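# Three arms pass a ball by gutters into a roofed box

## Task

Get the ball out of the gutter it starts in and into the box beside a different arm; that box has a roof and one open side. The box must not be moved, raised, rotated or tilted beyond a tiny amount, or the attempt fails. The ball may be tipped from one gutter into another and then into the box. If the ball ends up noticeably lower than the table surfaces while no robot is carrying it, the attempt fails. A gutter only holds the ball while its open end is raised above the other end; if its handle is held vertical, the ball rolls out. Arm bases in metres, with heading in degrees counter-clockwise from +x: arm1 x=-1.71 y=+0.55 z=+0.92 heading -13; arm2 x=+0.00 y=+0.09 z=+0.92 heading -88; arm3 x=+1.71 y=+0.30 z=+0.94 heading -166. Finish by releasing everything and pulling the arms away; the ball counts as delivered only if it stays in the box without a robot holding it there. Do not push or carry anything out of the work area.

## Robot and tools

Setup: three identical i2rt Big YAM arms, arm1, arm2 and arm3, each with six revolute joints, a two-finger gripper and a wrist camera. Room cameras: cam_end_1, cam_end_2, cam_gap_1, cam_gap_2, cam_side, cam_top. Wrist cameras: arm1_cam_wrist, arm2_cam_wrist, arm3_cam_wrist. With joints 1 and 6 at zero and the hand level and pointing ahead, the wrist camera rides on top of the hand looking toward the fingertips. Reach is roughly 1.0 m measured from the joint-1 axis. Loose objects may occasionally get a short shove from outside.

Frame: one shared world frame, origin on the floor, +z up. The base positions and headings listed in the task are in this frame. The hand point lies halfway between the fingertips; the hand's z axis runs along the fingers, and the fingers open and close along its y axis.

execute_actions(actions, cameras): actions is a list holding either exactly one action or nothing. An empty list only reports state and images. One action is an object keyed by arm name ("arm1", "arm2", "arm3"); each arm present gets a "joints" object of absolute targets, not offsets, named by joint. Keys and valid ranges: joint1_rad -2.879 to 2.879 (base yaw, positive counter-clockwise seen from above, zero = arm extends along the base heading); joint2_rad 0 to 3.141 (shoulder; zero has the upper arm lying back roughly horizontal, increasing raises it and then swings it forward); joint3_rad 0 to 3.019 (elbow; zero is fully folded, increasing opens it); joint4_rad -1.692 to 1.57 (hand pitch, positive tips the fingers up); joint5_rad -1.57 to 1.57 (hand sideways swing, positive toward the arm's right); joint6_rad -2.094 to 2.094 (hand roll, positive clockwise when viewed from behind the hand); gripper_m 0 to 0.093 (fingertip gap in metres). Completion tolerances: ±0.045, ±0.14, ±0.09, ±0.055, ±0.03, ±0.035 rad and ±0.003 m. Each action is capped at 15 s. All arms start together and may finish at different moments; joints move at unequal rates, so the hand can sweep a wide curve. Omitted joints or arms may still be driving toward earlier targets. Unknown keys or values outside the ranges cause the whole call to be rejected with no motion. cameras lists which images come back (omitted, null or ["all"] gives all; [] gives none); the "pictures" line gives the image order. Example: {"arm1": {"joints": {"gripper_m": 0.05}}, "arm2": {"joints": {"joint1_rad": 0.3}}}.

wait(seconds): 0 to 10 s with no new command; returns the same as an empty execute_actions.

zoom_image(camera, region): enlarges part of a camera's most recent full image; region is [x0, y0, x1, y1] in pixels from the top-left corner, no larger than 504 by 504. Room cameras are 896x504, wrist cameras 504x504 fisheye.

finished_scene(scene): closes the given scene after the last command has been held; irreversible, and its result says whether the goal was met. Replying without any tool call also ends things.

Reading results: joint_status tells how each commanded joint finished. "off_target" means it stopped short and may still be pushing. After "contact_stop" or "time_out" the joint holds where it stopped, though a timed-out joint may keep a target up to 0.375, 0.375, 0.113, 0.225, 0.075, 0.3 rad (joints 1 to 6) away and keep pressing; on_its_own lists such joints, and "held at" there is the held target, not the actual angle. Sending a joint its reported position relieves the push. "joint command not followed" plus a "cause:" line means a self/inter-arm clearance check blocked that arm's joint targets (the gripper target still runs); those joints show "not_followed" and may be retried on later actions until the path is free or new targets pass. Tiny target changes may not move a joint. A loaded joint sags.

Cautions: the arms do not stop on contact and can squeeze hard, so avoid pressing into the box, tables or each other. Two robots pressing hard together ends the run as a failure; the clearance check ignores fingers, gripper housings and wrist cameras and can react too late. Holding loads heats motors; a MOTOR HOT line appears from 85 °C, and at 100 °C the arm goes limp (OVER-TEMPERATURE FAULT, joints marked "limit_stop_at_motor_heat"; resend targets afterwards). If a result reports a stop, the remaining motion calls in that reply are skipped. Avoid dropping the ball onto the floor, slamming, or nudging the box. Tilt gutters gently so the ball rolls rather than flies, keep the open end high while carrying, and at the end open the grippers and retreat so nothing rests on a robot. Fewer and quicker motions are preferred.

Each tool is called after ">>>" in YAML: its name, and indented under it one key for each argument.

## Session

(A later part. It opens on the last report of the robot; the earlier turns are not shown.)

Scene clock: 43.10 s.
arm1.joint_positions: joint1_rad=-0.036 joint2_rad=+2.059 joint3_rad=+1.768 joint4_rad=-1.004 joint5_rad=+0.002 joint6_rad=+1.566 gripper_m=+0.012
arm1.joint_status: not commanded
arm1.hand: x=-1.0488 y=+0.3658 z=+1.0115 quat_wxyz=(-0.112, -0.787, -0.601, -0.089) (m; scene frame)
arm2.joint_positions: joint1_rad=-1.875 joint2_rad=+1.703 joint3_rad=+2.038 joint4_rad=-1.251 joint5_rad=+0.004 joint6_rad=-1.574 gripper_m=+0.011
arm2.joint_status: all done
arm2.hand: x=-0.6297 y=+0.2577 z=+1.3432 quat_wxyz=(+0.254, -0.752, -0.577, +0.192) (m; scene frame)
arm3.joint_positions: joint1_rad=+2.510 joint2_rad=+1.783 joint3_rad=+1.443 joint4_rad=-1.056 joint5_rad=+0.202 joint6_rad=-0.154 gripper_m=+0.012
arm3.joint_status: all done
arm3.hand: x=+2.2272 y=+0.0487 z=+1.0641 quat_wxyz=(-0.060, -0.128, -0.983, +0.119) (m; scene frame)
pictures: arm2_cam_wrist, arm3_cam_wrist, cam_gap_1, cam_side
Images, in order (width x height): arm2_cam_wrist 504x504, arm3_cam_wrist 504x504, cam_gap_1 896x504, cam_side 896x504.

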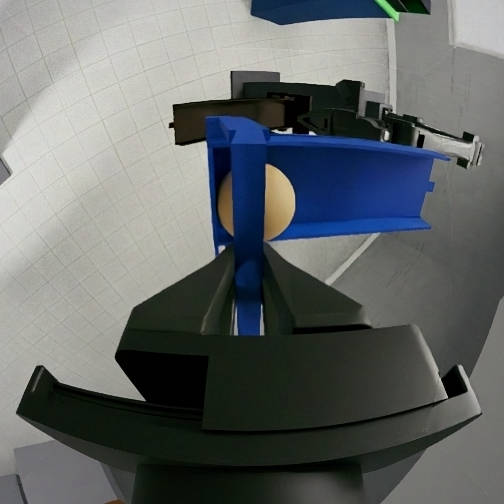

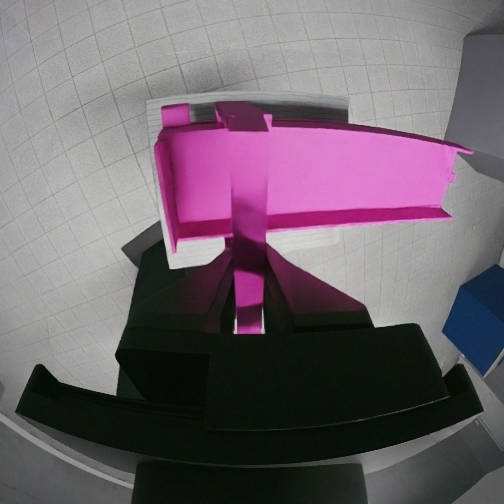

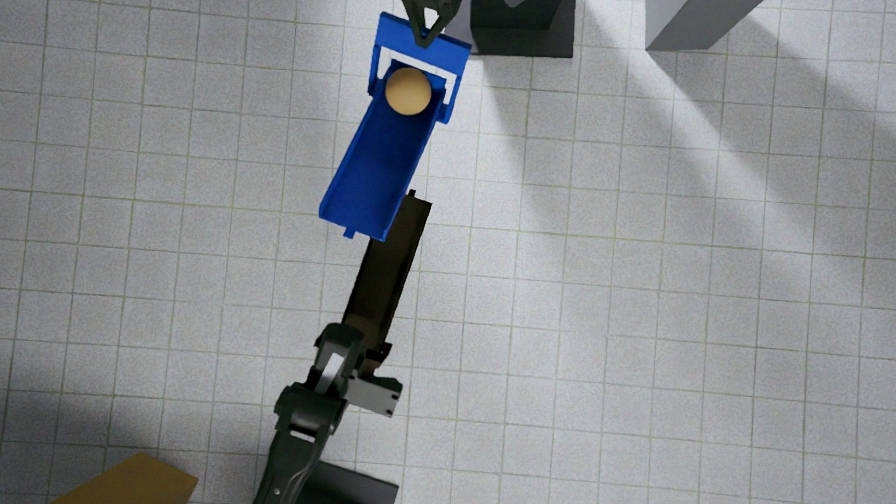

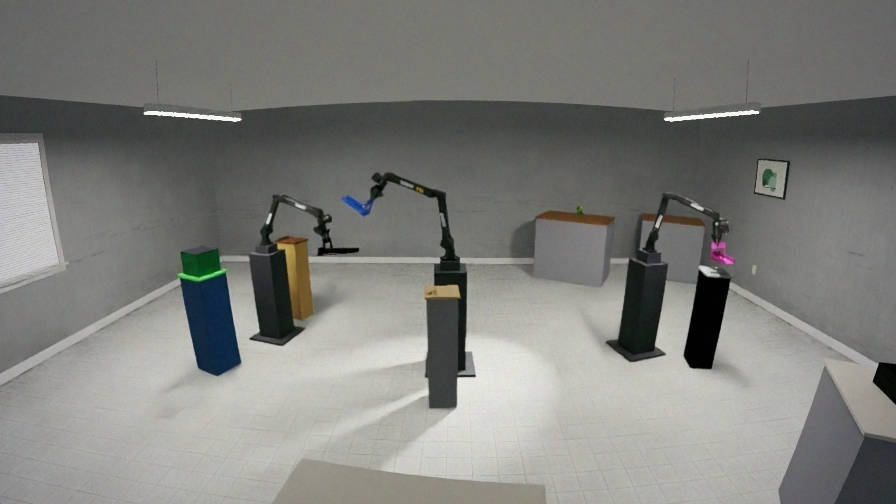

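>>> execute_actions:
  actions:
    - {"arm1":{"joints":{"joint4_rad":-0.92}},"arm2":{"joints":{"joint1_rad":-1.847,"joint2_rad":1.945,"joint4_rad":-1.35}},"arm3":{"joints":{"joint2_rad":1.885,"joint3_rad":1.415}}}
  cameras: ["cam_side","cam_gap_1","arm1_cam_wrist","arm3_cam_wrist"]

>>> zoom_image:
  camera: "cam_side"
  region: [290, 180, 410, 275]

Scene clock: 44.83 s.
arm1.joint_positions: joint1_rad=-0.036 joint2_rad=+2.059 joint3_rad=+1.768 joint4_rad=-0.943 joint5_rad=+0.002 joint6_rad=+1.566 gripper_m=+0.012
arm1.joint_status: all done
arm1.hand: x=-1.0351 y=+0.3620 z=+1.0161 quat_wxyz=(-0.136, -0.783, -0.598, -0.107) (m; scene frame)
arm2.joint_positions: joint1_rad=-1.855 joint2_rad=+1.982 joint3_rad=+2.038 joint4_rad=-1.350 joint5_rad=+0.003 joint6_rad=-1.574 gripper_m=+0.011
arm2.joint_status: all done
arm2.hand: x=-0.6654 y=+0.2521 z=+1.1509 quat_wxyz=(+0.107, -0.779, -0.612, +0.082) (m; scene frame)
arm3.joint_positions: joint1_rad=+2.510 joint2_rad=+1.902 joint3_rad=+1.408 joint4_rad=-1.056 joint5_rad=+0.204 joint6_rad=-0.154 gripper_m=+0.012
arm3.joint_status: all done
arm3.hand: x=+2.2094 y=+0.0562 z=+0.9863 quat_wxyz=(+0.014, -0.120, -0.988, +0.099) (m; scene frame)
pictures: arm1_cam_wrist, arm3_cam_wrist, cam_gap_1, cam_side
Images, in order (width x height): arm1_cam_wrist 504x504, arm3_cam_wrist 504x504, cam_gap_1 896x504, cam_side 896x504.

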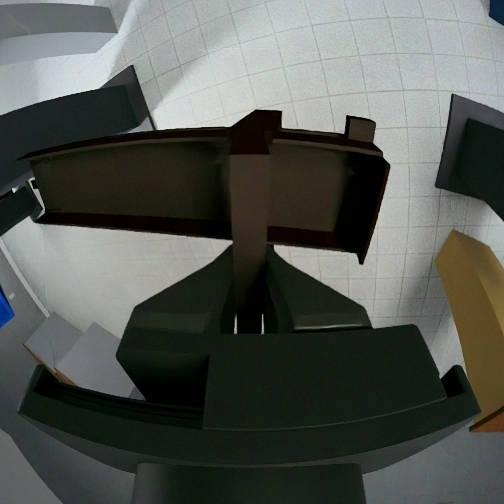

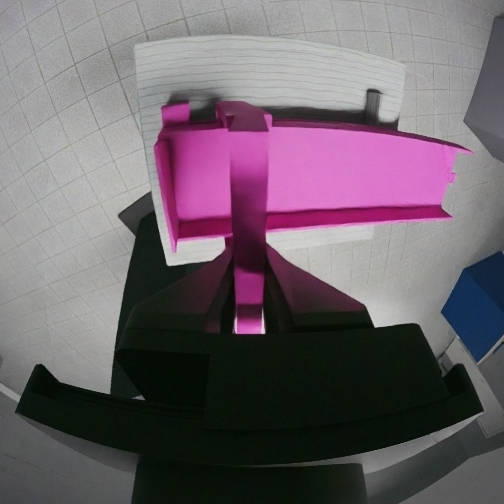

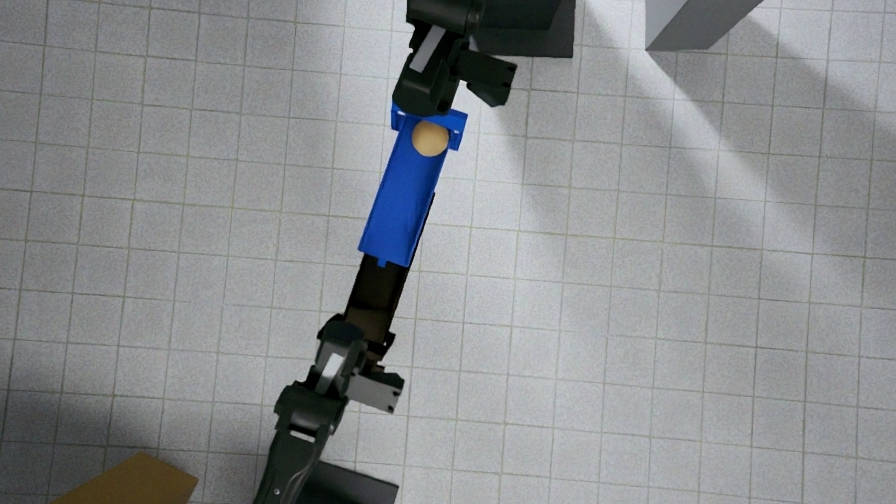

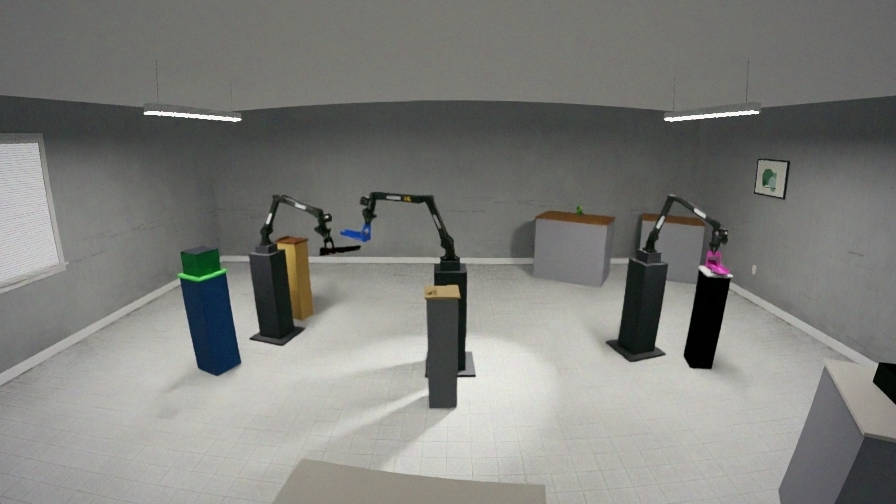

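Region (290, 180, 410, 275) of cam_side's 896x504 image, scaled by 4.200, with more detail than that image has; it fills the top 399 rows of this view, and the rest is white.

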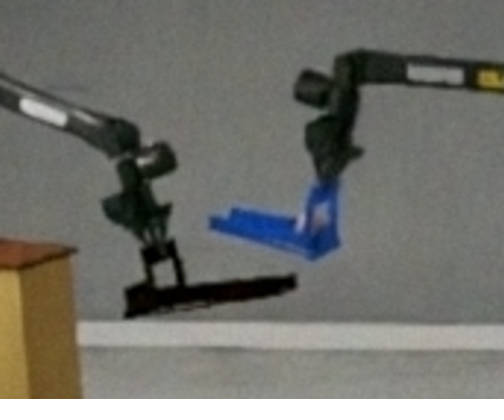

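>>> zoom_image:
  camera: "cam_gap_1"
  region: [310, 100, 490, 350]

Region (310, 100, 490, 350) of cam_gap_1's 896x504 image, scaled by 2.016, with more detail than that image has; it fills the left 363 columns of this view, and the rest is white.

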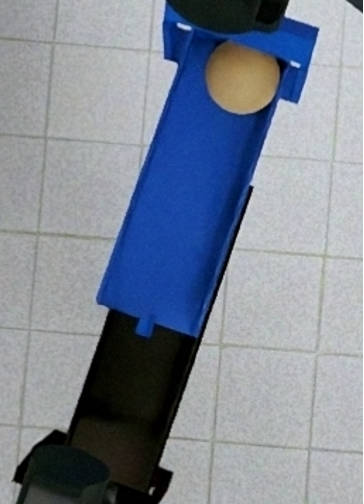

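>>> execute_actions:
  actions:
    - {"arm2":{"joints":{"joint1_rad":-1.874,"joint4_rad":-1.57}},"arm3":{"joints":{"gripper_m":0.06}}}
  cameras: ["cam_side","cam_gap_1","arm3_cam_wrist"]

>>> zoom_image:
  camera: "cam_side"
  region: [290, 180, 410, 275]

Scene clock: 46.17 s.
arm1.joint_positions: joint1_rad=-0.036 joint2_rad=+2.059 joint3_rad=+1.768 joint4_rad=-0.943 joint5_rad=+0.002 joint6_rad=+1.566 gripper_m=+0.012
arm1.joint_status: not commanded
arm1.hand: x=-1.0351 y=+0.3620 z=+1.0161 quat_wxyz=(-0.136, -0.783, -0.598, -0.107) (m; scene frame)
arm2.joint_positions: joint1_rad=-1.864 joint2_rad=+1.982 joint3_rad=+2.038 joint4_rad=-1.564 joint5_rad=+0.003 joint6_rad=-1.574 gripper_m=+0.011
arm2.joint_status: all done
arm2.hand: x=-0.6136 y=+0.2452 z=+1.1424 quat_wxyz=(+0.023, -0.789, -0.614, +0.016) (m; scene frame)
arm3.joint_positions: joint1_rad=+2.510 joint2_rad=+1.898 joint3_rad=+1.408 joint4_rad=-1.056 joint5_rad=+0.206 joint6_rad=-0.153 gripper_m=+0.060
arm3.joint_status: all done
arm3.hand: x=+2.2096 y=+0.0558 z=+0.9885 quat_wxyz=(+0.013, -0.121, -0.988, +0.101) (m; scene frame)
pictures: arm3_cam_wrist, cam_gap_1, cam_side
Images, in order (width x height): arm3_cam_wrist 504x504, cam_gap_1 896x504, cam_side 896x504.

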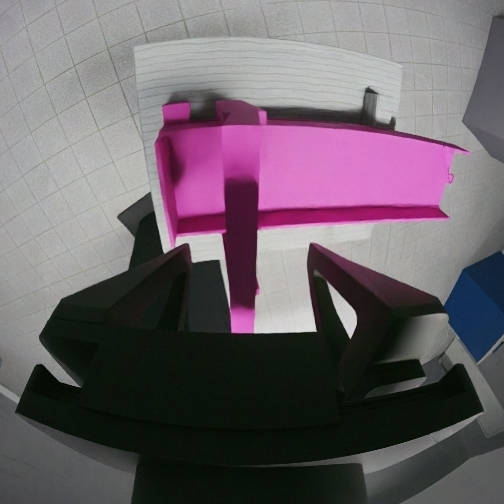

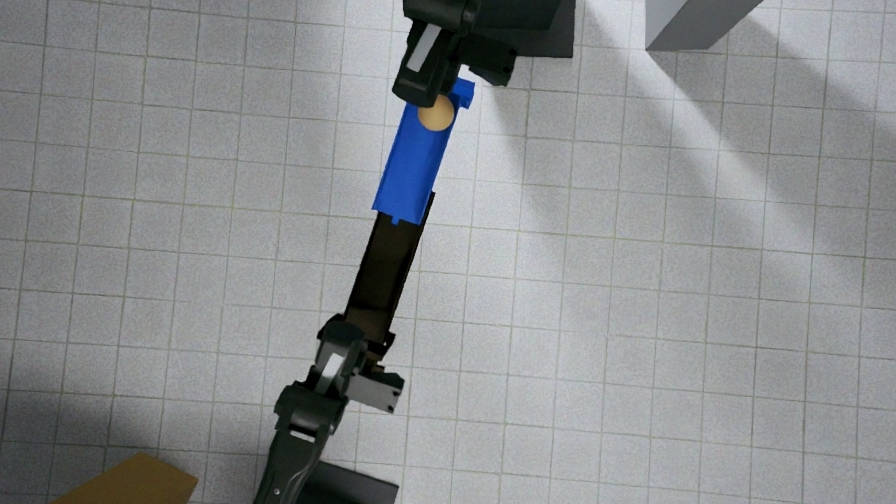

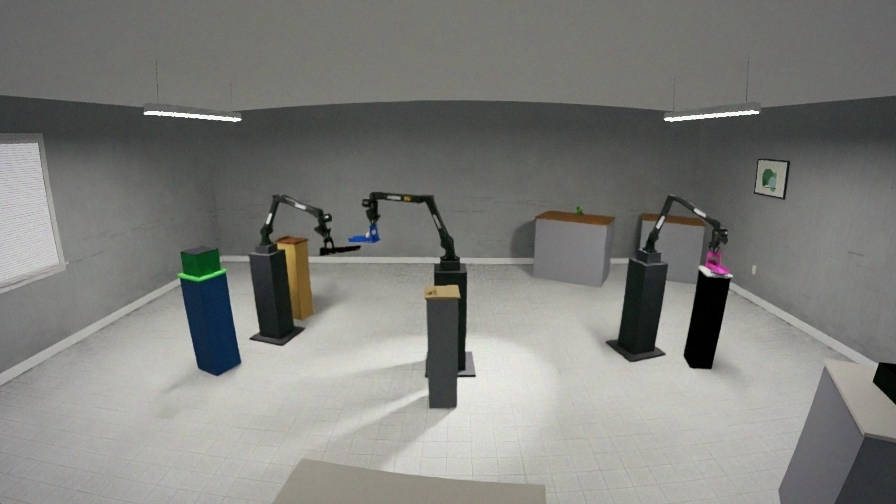

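Region (290, 180, 410, 275) of cam_side's 896x504 image, scaled by 4.200, with more detail than that image has; it fills the top 399 rows of this view, and the rest is white.

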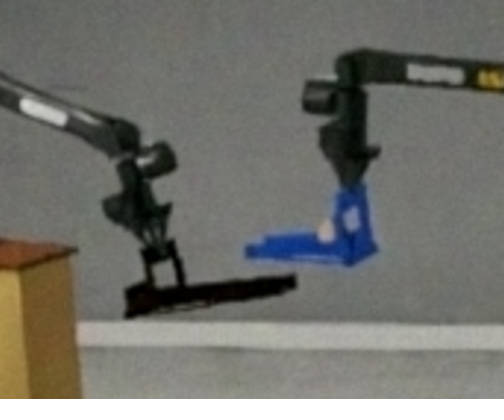

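>>> wait:
  seconds: 2.5

Scene clock: 48.70 s.
arm1.joint_positions: joint1_rad=-0.036 joint2_rad=+2.059 joint3_rad=+1.769 joint4_rad=-0.941 joint5_rad=+0.000 joint6_rad=+1.569 gripper_m=+0.012
arm1.joint_status: not commanded
arm1.hand: x=-1.0344 y=+0.3624 z=+1.0167 quat_wxyz=(-0.136, -0.783, -0.597, -0.109) (m; scene frame)
arm2.joint_positions: joint1_rad=-1.864 joint2_rad=+1.982 joint3_rad=+2.038 joint4_rad=-1.564 joint5_rad=+0.003 joint6_rad=-1.574 gripper_m=+0.011
arm2.joint_status: all done
arm2.hand: x=-0.6135 y=+0.2452 z=+1.1424 quat_wxyz=(+0.023, -0.789, -0.614, +0.016) (m; scene frame)
arm3.joint_positions: joint1_rad=+2.510 joint2_rad=+1.898 joint3_rad=+1.408 joint4_rad=-1.056 joint5_rad=+0.206 joint6_rad=-0.153 gripper_m=+0.060
arm3.joint_status: all done
arm3.hand: x=+2.2096 y=+0.0558 z=+0.9885 quat_wxyz=(+0.013, -0.121, -0.988, +0.101) (m; scene frame)
wait: 2.50 s; at rest by 0.23 s
pictures: arm1_cam_wrist, arm2_cam_wrist, arm3_cam_wrist, cam_end_1, cam_end_2, cam_gap_1, cam_gap_2, cam_side, cam_top
Images, in order (width x height): arm1_cam_wrist 504x504, arm2_cam_wrist 504x504, arm3_cam_wrist 504x504, cam_end_1 896x504, cam_end_2 896x504, cam_gap_1 896x504, cam_gap_2 896x504, cam_side 896x504, cam_top 896x504.

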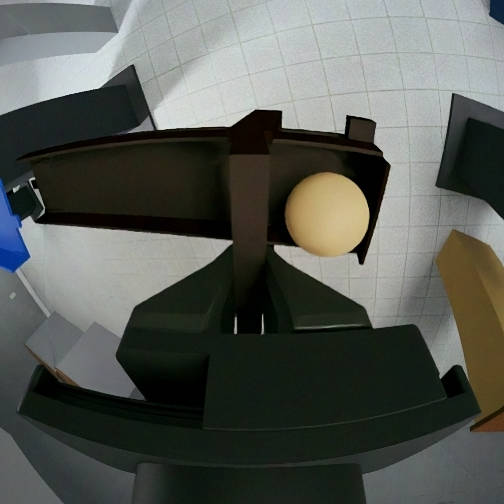

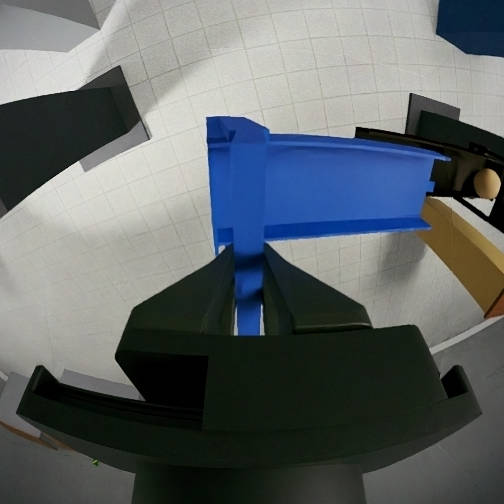

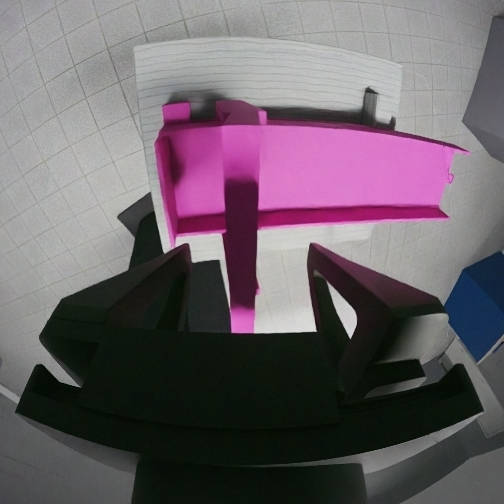

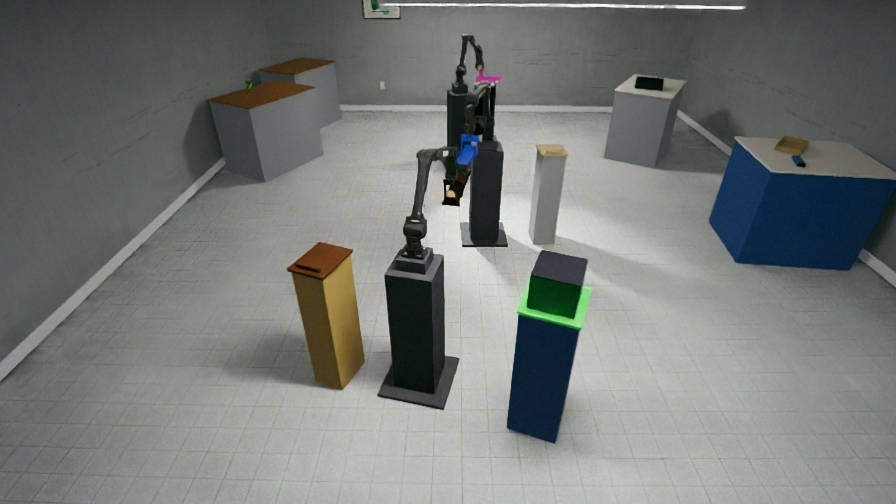

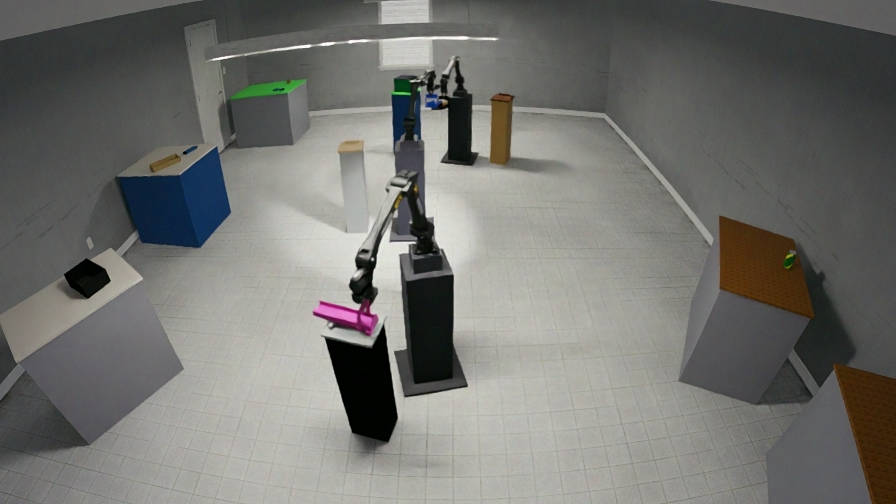

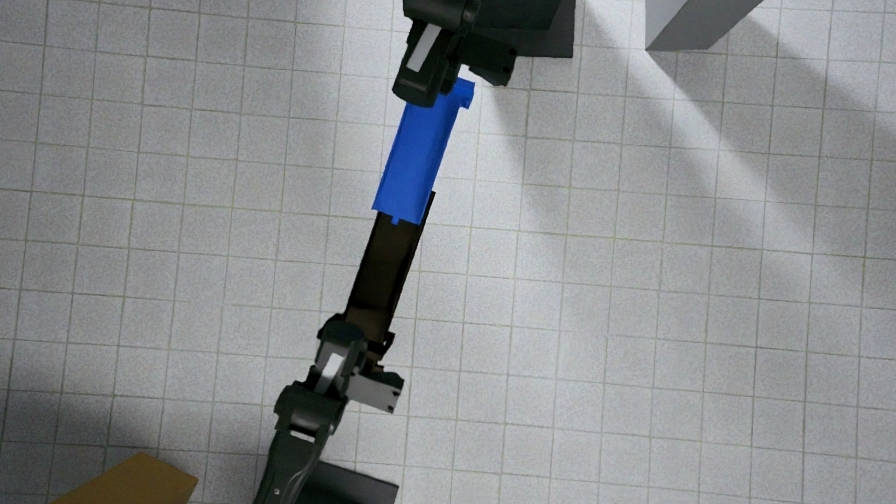

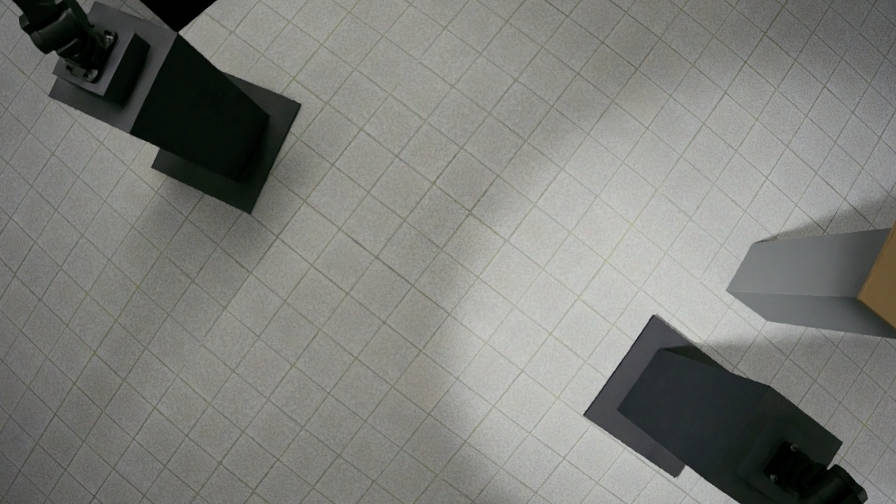

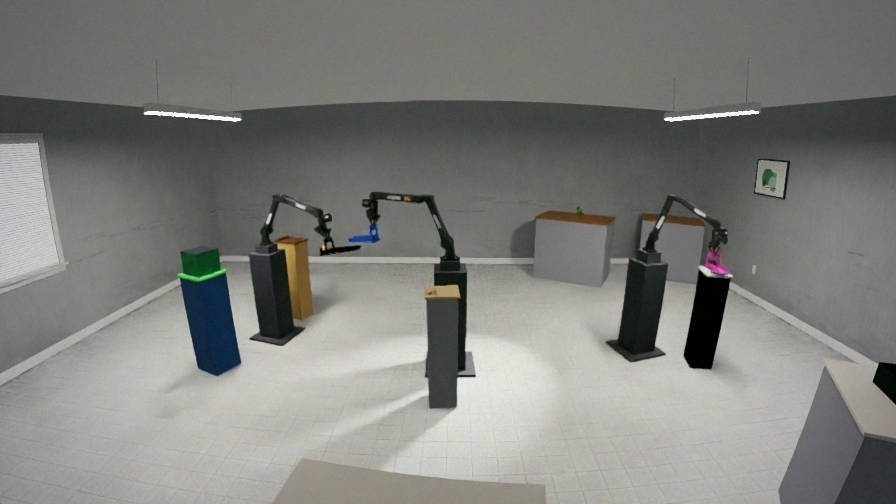

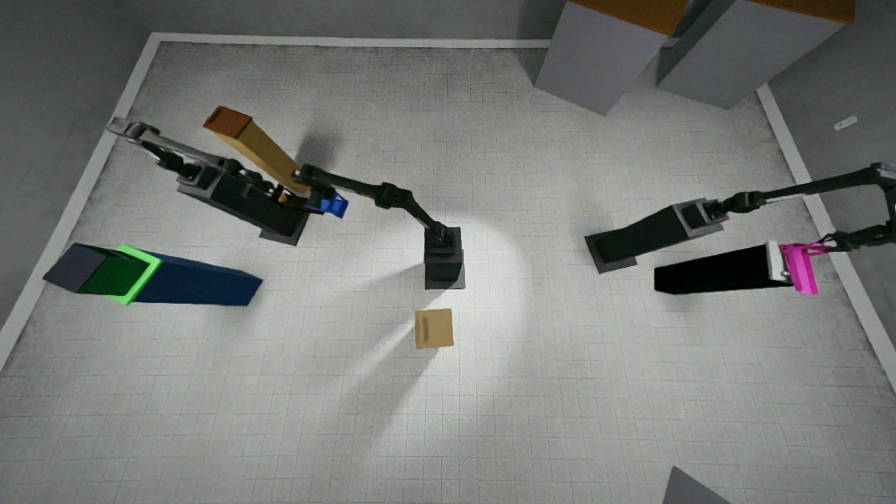

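>>> execute_actions:
  actions:
    - {"arm2":{"joints":{"joint1_rad":-1.2,"joint2_rad":1.67}},"arm3":{"joints":{"joint2_rad":1.55}}}
  cameras: []

>>> execute_actions:
  actions:
    - {"arm1":{"joints":{"joint1_rad":-0.85,"joint2_rad":0.88,"joint3_rad":0.7,"joint4_rad":-0.8}},"arm2":{"joints":{"joint1_rad":0.092,"joint2_rad":1.67,"joint3_rad":1.33,"joint4_rad":-1.07,"joint5_rad":0.21,"joint6_rad":0.058}}}
  cameras: ["arm1_cam_wrist","arm2_cam_wrist","cam_end_1"]

Scene clock: 51.53 s.
arm1.joint_positions: joint1_rad=-0.036 joint2_rad=+2.059 joint3_rad=+1.769 joint4_rad=-0.941 joint5_rad=+0.000 joint6_rad=+1.569 gripper_m=+0.012
arm1.joint_status: not commanded
arm1.hand: x=-1.0344 y=+0.3624 z=+1.0167 quat_wxyz=(-0.136, -0.783, -0.597, -0.109) (m; scene frame)
arm2.joint_positions: joint1_rad=-1.195 joint2_rad=+1.659 joint3_rad=+2.038 joint4_rad=-1.567 joint5_rad=-0.003 joint6_rad=-1.574 gripper_m=+0.011
arm2.joint_status: all done
arm2.hand: x=-0.5231 y=-0.1434 z=+1.3327 quat_wxyz=(+0.099, -0.534, -0.824, +0.160) (m; scene frame)
arm3.joint_positions: joint1_rad=+2.510 joint2_rad=+1.544 joint3_rad=+1.408 joint4_rad=-1.056 joint5_rad=+0.207 joint6_rad=-0.153 gripper_m=+0.060
arm3.joint_status: all done
arm3.hand: x=+2.2052 y=+0.0565 z=+1.1769 quat_wxyz=(-0.156, -0.137, -0.967, +0.146) (m; scene frame)
pictures: none
No camera images: the call's "cameras" was empty. Leave "cameras" out to get every camera's image.

Scene clock: 53.73 s.
arm1.joint_positions: joint1_rad=-0.838 joint2_rad=+0.896 joint3_rad=+0.696 joint4_rad=-0.806 joint5_rad=+0.002 joint6_rad=+1.573 gripper_m=+0.012
arm1.joint_status: all done
arm1.hand: x=-1.5532 y=+0.2478 z=+1.1025 quat_wxyz=(-0.269, -0.931, -0.234, -0.075) (m; scene frame)
arm2.joint_positions: joint1_rad=+0.093 joint2_rad=+1.695 joint3_rad=+1.326 joint4_rad=-1.080 joint5_rad=+0.204 joint6_rad=+0.049 gripper_m=+0.011
arm2.joint_status: all done
arm2.hand: x=+0.0343 y=-0.4350 z=+1.0416 quat_wxyz=(+0.015, -0.676, -0.727, +0.116) (m; scene frame)
arm3.joint_positions: joint1_rad=+2.510 joint2_rad=+1.544 joint3_rad=+1.408 joint4_rad=-1.056 joint5_rad=+0.207 joint6_rad=-0.153 gripper_m=+0.060
arm3.joint_status: not commanded
arm3.hand: x=+2.2052 y=+0.0565 z=+1.1769 quat_wxyz=(-0.156, -0.137, -0.967, +0.146) (m; scene frame)
pictures: arm1_cam_wrist, arm2_cam_wrist, cam_end_1
Images, in order (width x height): arm1_cam_wrist 504x504, arm2_cam_wrist 504x504, cam_end_1 896x504.

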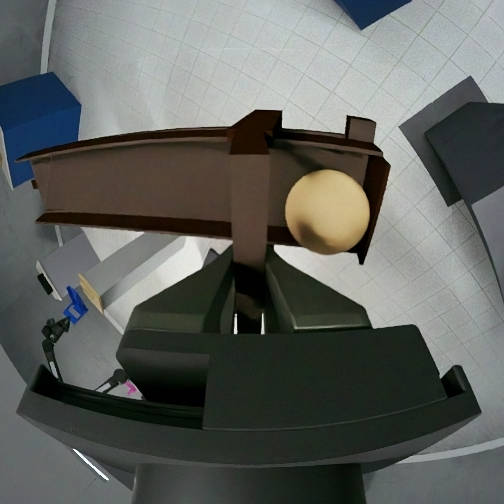

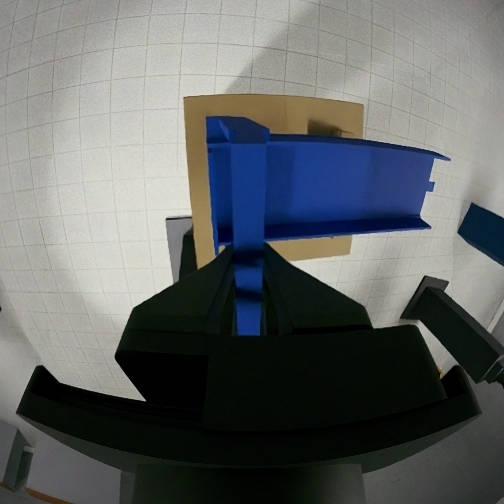

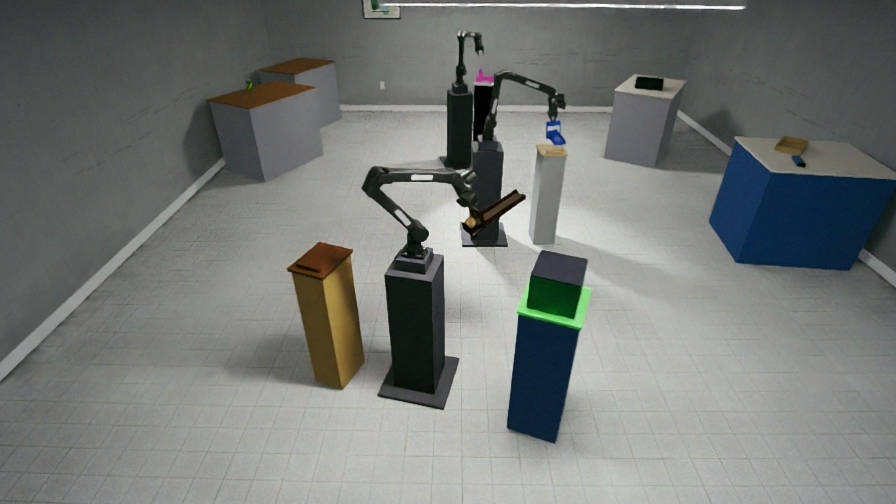

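>>> execute_actions:
  actions:
    - {"arm1":{"joints":{"joint1_rad":-1.67,"joint2_rad":0.785,"joint3_rad":0.6,"joint4_rad":-1.04}},"arm2":{"joints":{"joint2_rad":1.79}}}
  cameras: ["arm1_cam_wrist","arm2_cam_wrist","cam_end_1","cam_top"]

Scene clock: 55.40 s.
arm1.joint_positions: joint1_rad=-1.662 joint2_rad=+0.791 joint3_rad=+0.598 joint4_rad=-1.034 joint5_rad=+0.001 joint6_rad=+1.573 gripper_m=+0.012
arm1.joint_status: all done
arm1.hand: x=-1.8008 y=+0.3029 z=+1.0576 quat_wxyz=(-0.165, -0.973, +0.161, +0.022) (m; scene frame)
arm2.joint_positions: joint1_rad=+0.093 joint2_rad=+1.795 joint3_rad=+1.326 joint4_rad=-1.079 joint5_rad=+0.204 joint6_rad=+0.050 gripper_m=+0.011
arm2.joint_status: all done
arm2.hand: x=+0.0342 y=-0.4320 z=+0.9919 quat_wxyz=(+0.053, -0.674, -0.732, +0.085) (m; scene frame)
arm3.joint_positions: joint1_rad=+2.510 joint2_rad=+1.544 joint3_rad=+1.408 joint4_rad=-1.056 joint5_rad=+0.207 joint6_rad=-0.153 gripper_m=+0.060
arm3.joint_status: not commanded
arm3.hand: x=+2.2052 y=+0.0565 z=+1.1769 quat_wxyz=(-0.156, -0.137, -0.967, +0.146) (m; scene frame)
pictures: arm1_cam_wrist, arm2_cam_wrist, cam_end_1, cam_top
Images, in order (width x height): arm1_cam_wrist 504x504, arm2_cam_wrist 504x504, cam_end_1 896x504, cam_top 896x504.

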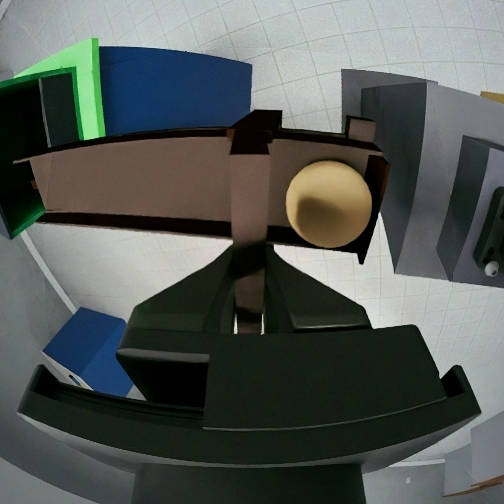

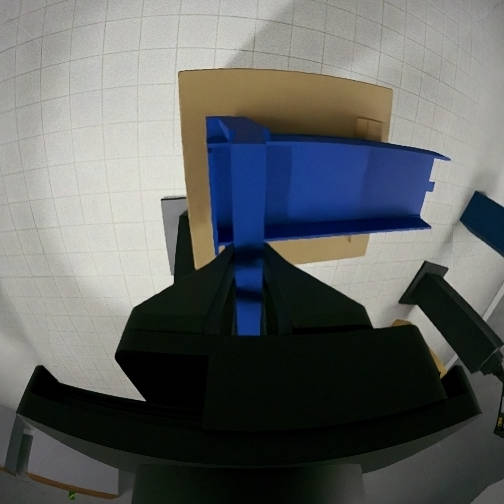

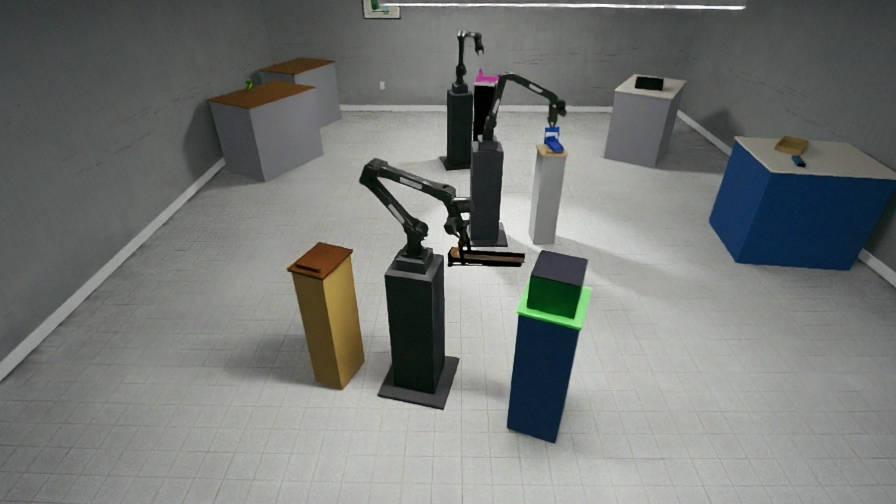

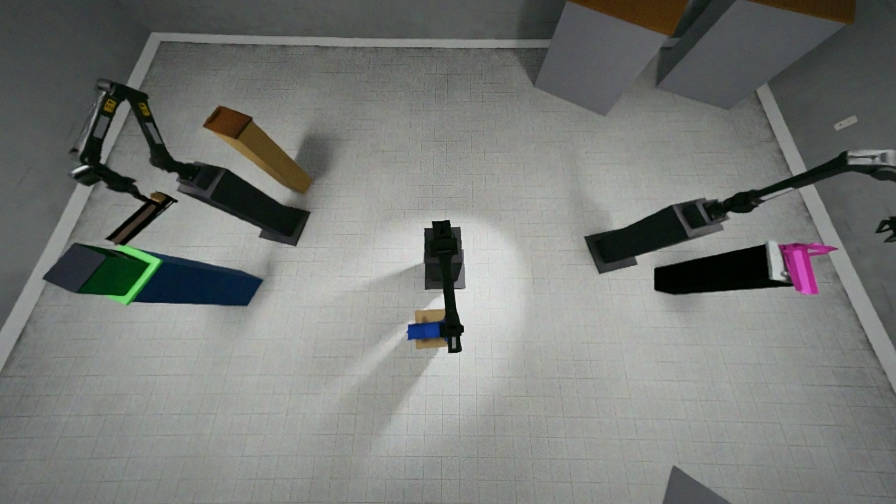

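>>> zoom_image:
  camera: "arm1_cam_wrist"
  region: [0, 30, 130, 250]

>>> zoom_image:
  camera: "cam_end_1"
  region: [430, 200, 610, 340]

Region (0, 30, 130, 250) of arm1_cam_wrist's 504x504 image, scaled by 2.291, with more detail than that image has; it fills the left 298 columns of this view, and the rest is white.

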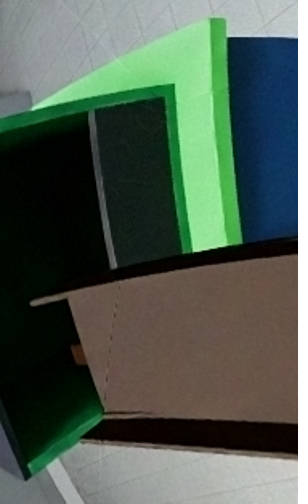

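Region (430, 200, 610, 340) of cam_end_1's 896x504 image, scaled by 2.800, with more detail than that image has.

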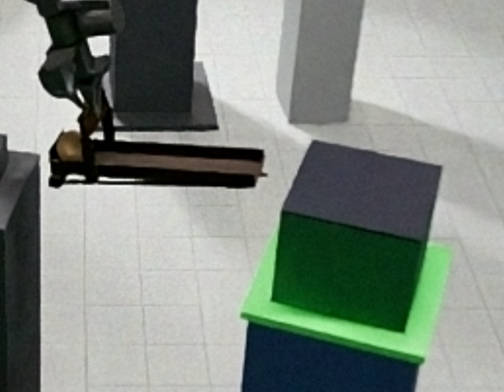

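>>> execute_actions:
  actions:
    - {"arm1":{"joints":{"joint1_rad":-1.735,"joint2_rad":1.03,"joint3_rad":0.8}},"arm2":{"joints":{"joint3_rad":1.295}}}
  cameras: ["arm1_cam_wrist","cam_end_1"]

>>> zoom_image:
  camera: "arm1_cam_wrist"
  region: [0, 50, 130, 290]

>>> zoom_image:
  camera: "cam_end_1"
  region: [430, 200, 610, 340]

Scene clock: 57.93 s.
arm1.joint_positions: joint1_rad=-1.728 joint2_rad=+1.037 joint3_rad=+0.736 joint4_rad=-1.041 joint5_rad=+0.000 joint6_rad=+1.573 gripper_m=+0.012
arm1.joint_status: all done
arm1.hand: x=-1.8344 y=+0.2660 z=+1.0525 quat_wxyz=(-0.108, -0.975, +0.194, +0.017) (m; scene frame)
arm2.joint_positions: joint1_rad=+0.093 joint2_rad=+1.795 joint3_rad=+1.297 joint4_rad=-1.077 joint5_rad=+0.209 joint6_rad=+0.050 gripper_m=+0.011
arm2.joint_status: all done
arm2.hand: x=+0.0318 y=-0.4204 z=+0.9821 quat_wxyz=(+0.065, -0.673, -0.733, +0.078) (m; scene frame)
arm3.joint_positions: joint1_rad=+2.510 joint2_rad=+1.544 joint3_rad=+1.408 joint4_rad=-1.056 joint5_rad=+0.207 joint6_rad=-0.153 gripper_m=+0.060
arm3.joint_status: not commanded
arm3.hand: x=+2.2052 y=+0.0565 z=+1.1769 quat_wxyz=(-0.156, -0.137, -0.967, +0.146) (m; scene frame)
pictures: arm1_cam_wrist, cam_end_1
Images, in order (width x height): arm1_cam_wrist 504x504, cam_end_1 896x504.

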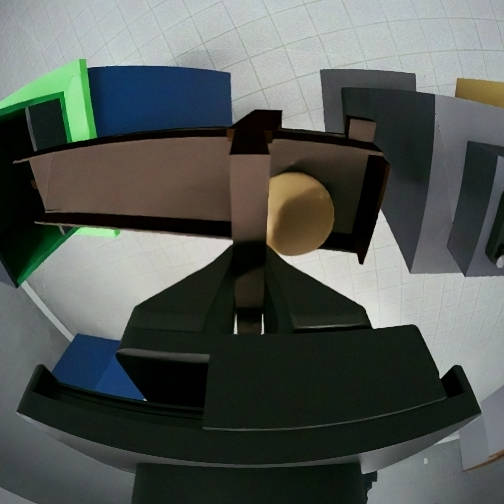

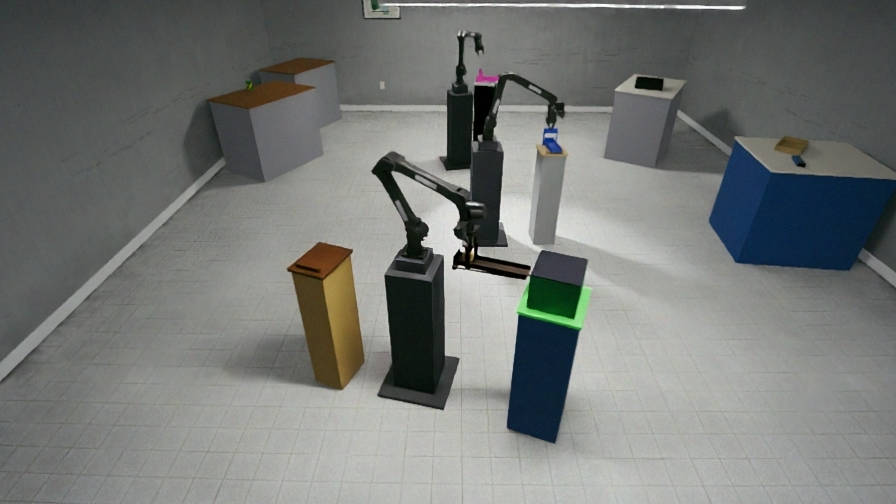

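Region (0, 50, 130, 290) of arm1_cam_wrist's 504x504 image, scaled by 2.100, with more detail than that image has; it fills the left 273 columns of this view, and the rest is white.

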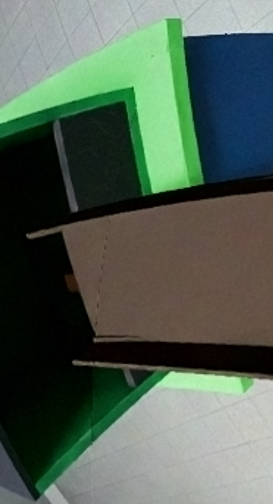

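Region (430, 200, 610, 340) of cam_end_1's 896x504 image, scaled by 2.800, with more detail than that image has.

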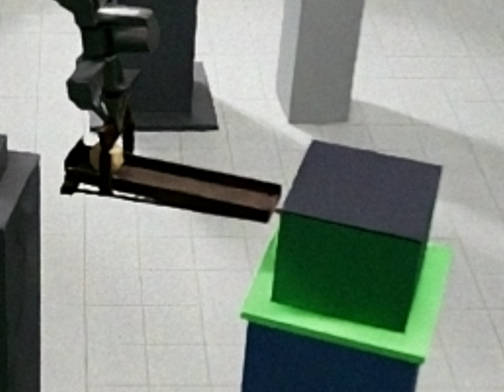

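>>> execute_actions:
  actions: []
  cameras: ["arm1_cam_wrist","cam_end_1","cam_top","cam_side"]

Scene clock: 58.43 s.
arm1.joint_positions: joint1_rad=-1.728 joint2_rad=+1.037 joint3_rad=+0.736 joint4_rad=-1.041 joint5_rad=+0.000 joint6_rad=+1.573 gripper_m=+0.012
arm1.joint_status: all done
arm1.hand: x=-1.8344 y=+0.2660 z=+1.0525 quat_wxyz=(-0.108, -0.975, +0.194, +0.017) (m; scene frame)
arm2.joint_positions: joint1_rad=+0.093 joint2_rad=+1.795 joint3_rad=+1.297 joint4_rad=-1.077 joint5_rad=+0.209 joint6_rad=+0.050 gripper_m=+0.011
arm2.joint_status: all done
arm2.hand: x=+0.0318 y=-0.4204 z=+0.9821 quat_wxyz=(+0.065, -0.673, -0.733, +0.078) (m; scene frame)
arm3.joint_positions: joint1_rad=+2.510 joint2_rad=+1.544 joint3_rad=+1.408 joint4_rad=-1.056 joint5_rad=+0.207 joint6_rad=-0.153 gripper_m=+0.060
arm3.joint_status: not commanded
arm3.hand: x=+2.2052 y=+0.0565 z=+1.1769 quat_wxyz=(-0.156, -0.137, -0.967, +0.146) (m; scene frame)
pictures: arm1_cam_wrist, cam_end_1, cam_side, cam_top
Images, in order (width x height): arm1_cam_wrist 504x504, cam_end_1 896x504, cam_side 896x504, cam_top 896x504.

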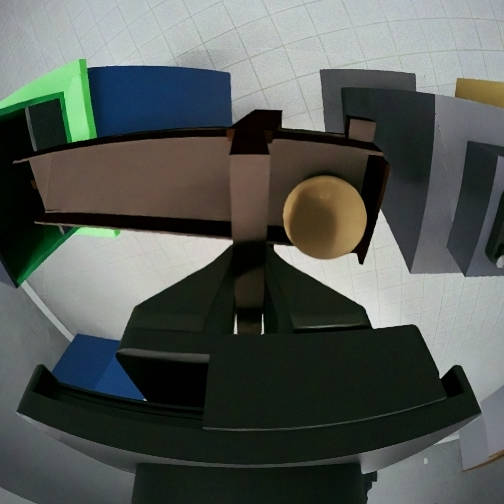

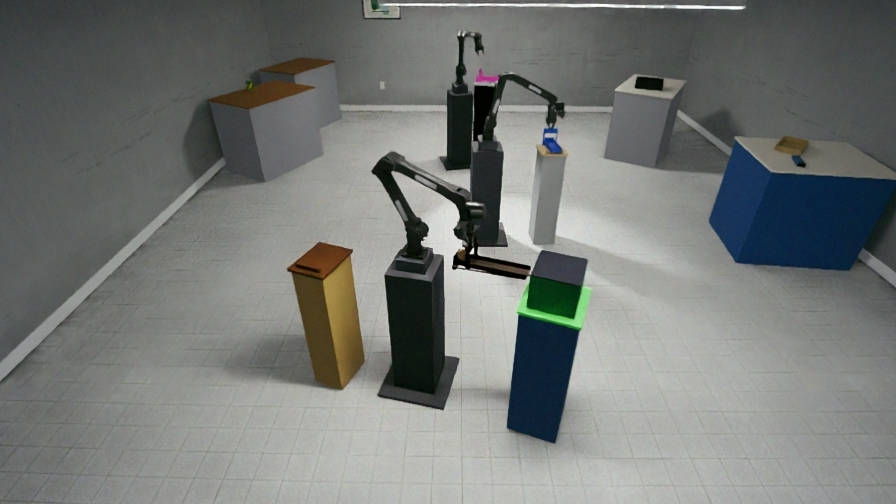

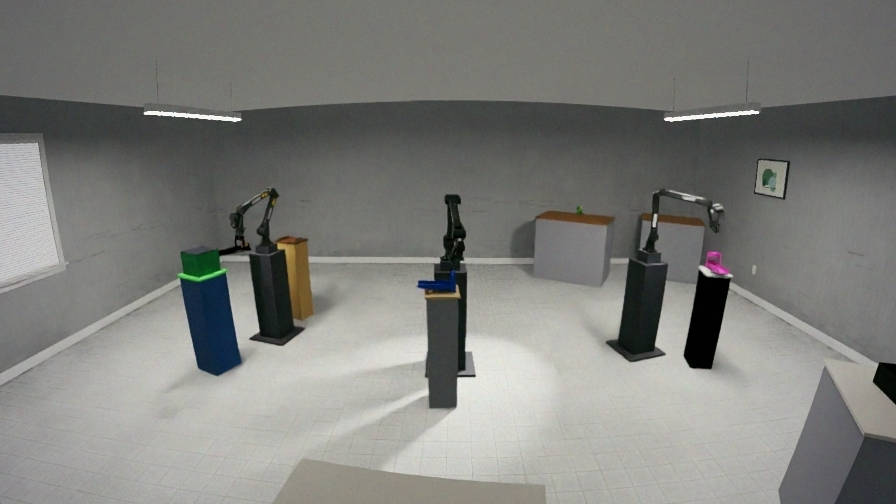

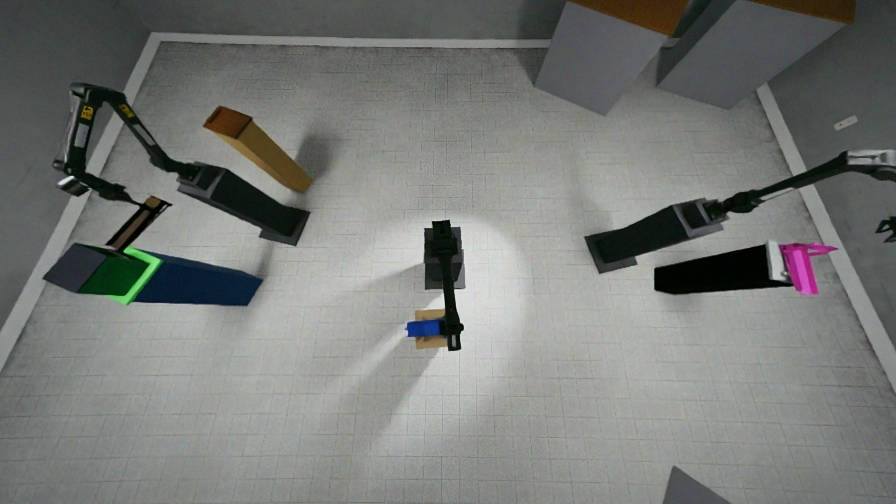

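>>> zoom_image:
  camera: "cam_end_1"
  region: [430, 190, 610, 340]

>>> zoom_image:
  camera: "arm1_cam_wrist"
  region: [0, 40, 250, 300]

Region (430, 190, 610, 340) of cam_end_1's 896x504 image, scaled by 2.800, with more detail than that image has.

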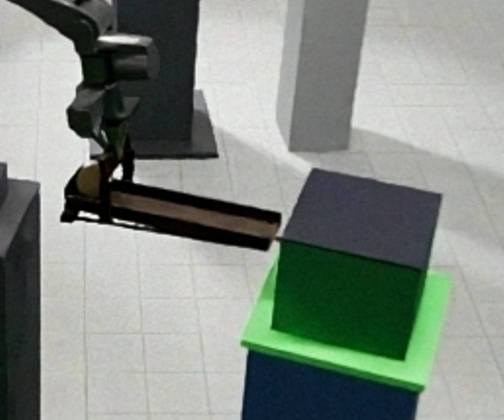

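Region (0, 40, 250, 300) of arm1_cam_wrist's 504x504 image, scaled by 1.938, with more detail than that image has; it fills the left 485 columns of this view, and the rest is white.

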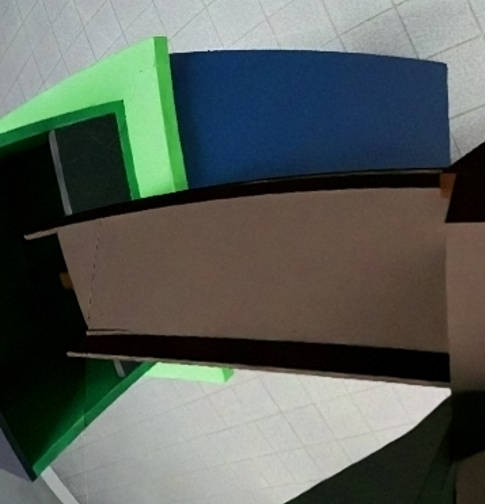

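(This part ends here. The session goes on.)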